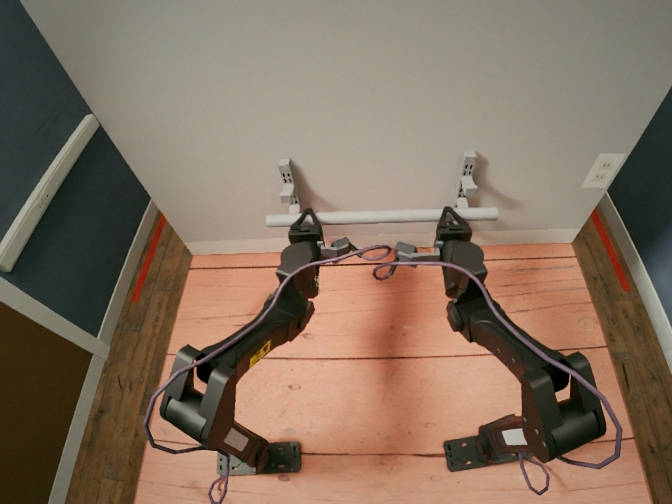

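>>> {"fn": "execute_actions", "kwargs": {
  "actions": [
    {"rows":[[-0.542,1.595,1.042,0.765,-0.428,1.57,-0.45,0.2,1.457,0.878,0.785,0.315,-1.575,-0.45],[-0.538,1.612,1.042,0.768,-0.423,1.57,-0.45,0.195,1.468,0.878,0.79,0.312,-1.575,-0.45],[-0.536,1.619,1.049,0.768,-0.421,1.57,-0.45,0.193,1.476,0.885,0.79,0.31,-1.575,-0.45],[-0.534,1.626,1.056,0.768,-0.419,1.57,-0.45,0.191,1.483,0.892,0.79,0.308,-1.575,-0.45],[-0.531,1.633,1.063,0.768,-0.416,1.57,-0.45,0.19,1.491,0.9,0.79,0.306,-1.575,-0.45],[-0.529,1.64,1.07,0.768,-0.414,1.57,-0.45,0.188,1.498,0.907,0.79,0.304,-1.575,-0.45],[-0.527,1.647,1.078,0.768,-0.412,1.57,-0.45,0.186,1.506,0.914,0.79,0.302,-1.575,-0.45],[-0.525,1.654,1.085,0.768,-0.41,1.57,-0.45,0.184,1.513,0.921,0.79,0.3,-1.575,-0.45],[-0.522,1.661,1.092,0.768,-0.407,1.57,-0.45,0.183,1.521,0.929,0.79,0.298,-1.575,-0.45],[-0.52,1.668,1.099,0.768,-0.405,1.57,-0.45,0.181,1.528,0.936,0.79,0.297,-1.575,-0.45]]}
  ],
  "pictures": false
}}

Scene clock: 207.23 s of 4500.00 s.
left_arm: end_effector_position=(+0.4770, +0.1535, +0.2779) grip_measured=-0.385 end_effector_quat_wxyz=(+0.499, +0.497, +0.502, +0.501) | right_arm: end_effector_position=(+0.4767, -0.1424, +0.2780) grip_measured=-0.393 end_effector_quat_wxyz=(+0.499, -0.498, +0.501, -0.502)
Joint positions: left_arm=[-0.528  1.693  1.032  0.663 -0.421  1.569  0.029] | right_arm=[ 0.19   1.55   0.882  0.67   0.306 -1.571  0.029]
Joint velocities: left_arm=[ 0.002  0.007  0.032 -0.095 -0.007 -0.037  0.   ] | right_arm=[-0.017 -0.002 -0.002  0.007 -0.095 -0.051  0.001]
Joint torques (N m, as the arm reports them, + toward a larger angle): left_arm=[  0.55 -10.99  11.16   3.24   0.17   0.03] | right_arm=[-0.7  -9.9  11.35  3.12 -0.13  0.01]
Steps of this call (steps 1 to 15: the robot went on to your last target; steps 16 to 90: nothing new was sent; then 10.43 s passed at rest; steps 91 to 105: all 15 steps of this action). Readings (joint positions):
91: left_arm=[-0.544 1.633 0.981 0.663 -0.434 1.572] | right_arm=[0.205 1.485 0.829 0.670 0.319 -1.572]
92: left_arm=[-0.544 1.633 0.981 0.663 -0.434 1.572] | right_arm=[0.205 1.485 0.829 0.670 0.319 -1.572]
94: left_arm=[-0.544 1.635 0.981 0.663 -0.433 1.572] | right_arm=[0.205 1.488 0.831 0.670 0.319 -1.572]
98: left_arm=[-0.538 1.660 1.005 0.663 -0.432 1.572] | right_arm=[0.198 1.516 0.855 0.670 0.314 -1.571]
105: the state above

>>> {"fn": "execute_actions", "kwargs": {
  "actions": [
    {"rows":[[-0.517,1.676,1.111,0.768,-0.401,1.57,-0.45,0.178,1.537,0.948,0.79,0.294,-1.575,-0.45],[-0.513,1.687,1.123,0.768,-0.397,1.57,-0.45,0.175,1.549,0.96,0.79,0.291,-1.575,-0.45],[-0.51,1.698,1.135,0.768,-0.393,1.57,-0.45,0.172,1.561,0.973,0.79,0.288,-1.575,-0.45],[-0.506,1.709,1.147,0.768,-0.389,1.57,-0.45,0.169,1.572,0.985,0.79,0.285,-1.575,-0.45],[-0.503,1.719,1.159,0.768,-0.385,1.57,-0.45,0.166,1.584,0.997,0.79,0.282,-1.575,-0.45],[-0.499,1.73,1.171,0.768,-0.381,1.57,-0.45,0.164,1.595,1.009,0.79,0.279,-1.575,-0.45],[-0.496,1.74,1.183,0.768,-0.377,1.57,-0.45,0.161,1.606,1.021,0.79,0.276,-1.575,-0.45],[-0.493,1.75,1.196,0.768,-0.373,1.57,-0.45,0.158,1.617,1.034,0.79,0.273,-1.575,-0.45],[-0.489,1.76,1.208,0.768,-0.369,1.57,-0.45,0.156,1.628,1.046,0.79,0.27,-1.575,-0.45],[-0.486,1.771,1.22,0.768,-0.365,1.57,-0.45,0.153,1.639,1.058,0.79,0.267,-1.575,-0.45],[-0.483,1.781,1.232,0.768,-0.362,1.57,-0.45,0.15,1.65,1.07,0.79,0.264,-1.575,-0.45],[-0.48,1.791,1.244,0.768,-0.359,1.57,-0.45,0.148,1.662,1.082,0.79,0.261,-1.575,-0.45],[-0.476,1.801,1.256,0.768,-0.356,1.57,-0.45,0.145,1.673,1.095,0.79,0.258,-1.575,-0.45],[-0.473,1.812,1.268,0.768,-0.353,1.57,-0.45,0.142,1.684,1.107,0.79,0.255,-1.575,-0.45],[-0.47,1.822,1.28,0.768,-0.35,1.57,-0.45,0.14,1.695,1.119,0.79,0.253,-1.575,-0.45]]}
  ],
  "pictures": false
}}

>>> {"fn": "execute_actions", "kwargs": {
  "actions": [
    {"steps":10}
  ]
}}

>>> {"fn": "zoom_image", "kwargs": {
  "camera": "cam_head_left",
  "region": [260, 140, 500, 320]
}}

Scene clock: 231.60 s of 4500.00 s.
left_arm: end_effector_position=(+0.5179, +0.1537, +0.2822) grip_measured=-0.385 end_effector_quat_wxyz=(+0.506, +0.490, +0.498, +0.505) | right_arm: end_effector_position=(+0.5186, -0.1413, +0.2824) grip_measured=-0.393 end_effector_quat_wxyz=(+0.503, -0.496, +0.497, -0.504)
Joint positions: left_arm=[-0.485  1.83   1.193  0.661 -0.378  1.57   0.029] | right_arm=[ 0.156  1.698  1.043  0.669  0.268 -1.574  0.029]
Joint velocities: left_arm=[ 0.09   0.325  0.344  0.037 -0.022 -0.022  0.   ] | right_arm=[-0.085  0.33   0.349 -0.022 -0.125 -0.051  0.   ]
Joint torques (N m, as the arm reports them, + toward a larger angle): left_arm=[  0.94 -12.33  10.82   3.3    0.16  -0.05] | right_arm=[ -0.78 -11.76  11.61   3.08  -0.02   0.03]
Steps of this call (steps 1 to 15: the robot went on to your last target; steps 16 to 90: nothing new was sent; then 20.87 s passed at rest; steps 91 to 105: all 15 steps of this action). Readings (joint positions):
91: left_arm=[-0.528 1.694 1.032 0.663 -0.421 1.568] | right_arm=[0.190 1.551 0.883 0.670 0.306 -1.571]
92: left_arm=[-0.527 1.695 1.035 0.663 -0.421 1.568] | right_arm=[0.190 1.554 0.887 0.669 0.306 -1.571]
94: left_arm=[-0.522 1.709 1.056 0.663 -0.417 1.569] | right_arm=[0.185 1.570 0.906 0.669 0.302 -1.571]
98: left_arm=[-0.508 1.754 1.110 0.663 -0.402 1.570] | right_arm=[0.174 1.616 0.960 0.669 0.290 -1.572]
105: the state above

Scene clock: 231.93 s of 4500.00 s.
left_arm: end_effector_position=(+0.5241, +0.1539, +0.2789) grip_measured=-0.385 end_effector_quat_wxyz=(+0.506, +0.492, +0.499, +0.504) | right_arm: end_effector_position=(+0.5248, -0.1405, +0.2796) grip_measured=-0.393 end_effector_quat_wxyz=(+0.503, -0.498, +0.497, -0.502)
Joint positions: left_arm=[-0.478  1.853  1.213  0.66  -0.369  1.57   0.029] | right_arm=[ 0.152  1.722  1.064  0.669  0.259 -1.574  0.029]
Joint velocities: left_arm=[ 0.017  0.002 -0.012 -0.066 -0.007 -0.022 -0.   ] | right_arm=[-0.007 -0.022 -0.002  0.022  0.007 -0.066 -0.001]
Joint torques (N m, as the arm reports them, + toward a larger angle): left_arm=[  0.56 -12.97  11.08   3.28   0.22  -0.01] | right_arm=[ -0.85 -12.37  11.53   3.16  -0.06   0.  ]
Steps of this call (steps 1 to 10: the robot went on to your last target). Readings (joint positions):
1: left_arm=[-0.482 1.840 1.204 0.661 -0.375 1.570] | right_arm=[0.154 1.709 1.054 0.669 0.265 -1.574]
2: left_arm=[-0.480 1.847 1.210 0.661 -0.372 1.570] | right_arm=[0.153 1.716 1.061 0.669 0.262 -1.574]
4: left_arm=[-0.478 1.852 1.213 0.661 -0.369 1.570] | right_arm=[0.152 1.722 1.064 0.669 0.260 -1.574]
8: left_arm=[-0.478 1.853 1.213 0.660 -0.369 1.570] | right_arm=[0.152 1.722 1.064 0.669 0.259 -1.574]
10: the state above

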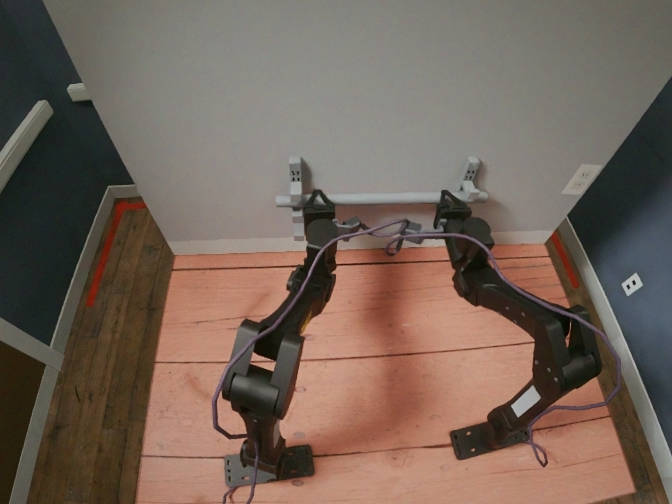

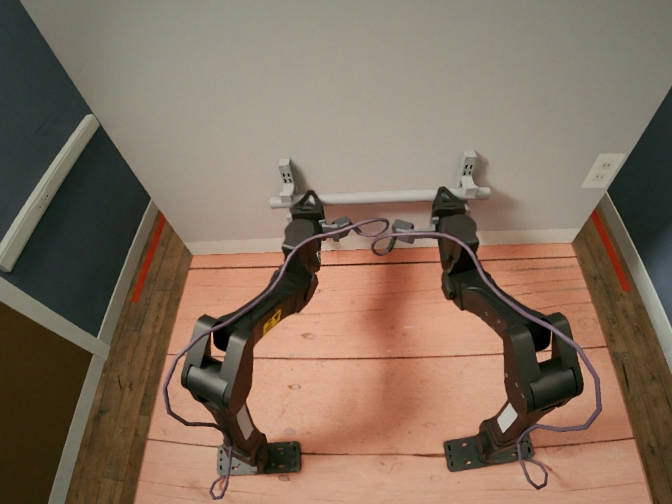

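Region (260, 140, 500, 320) of cam_head_left's 672x504 image, scaled by 2.100, with more detail than that image has; it fills the top 378 rows of this view, and the rest is white.

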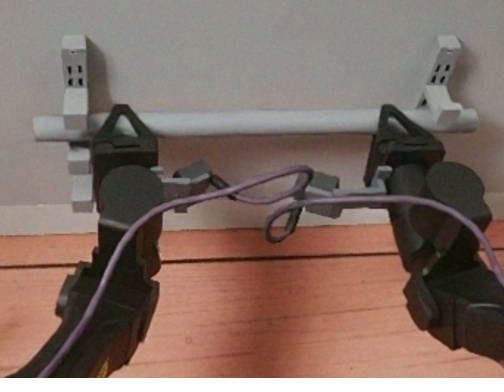

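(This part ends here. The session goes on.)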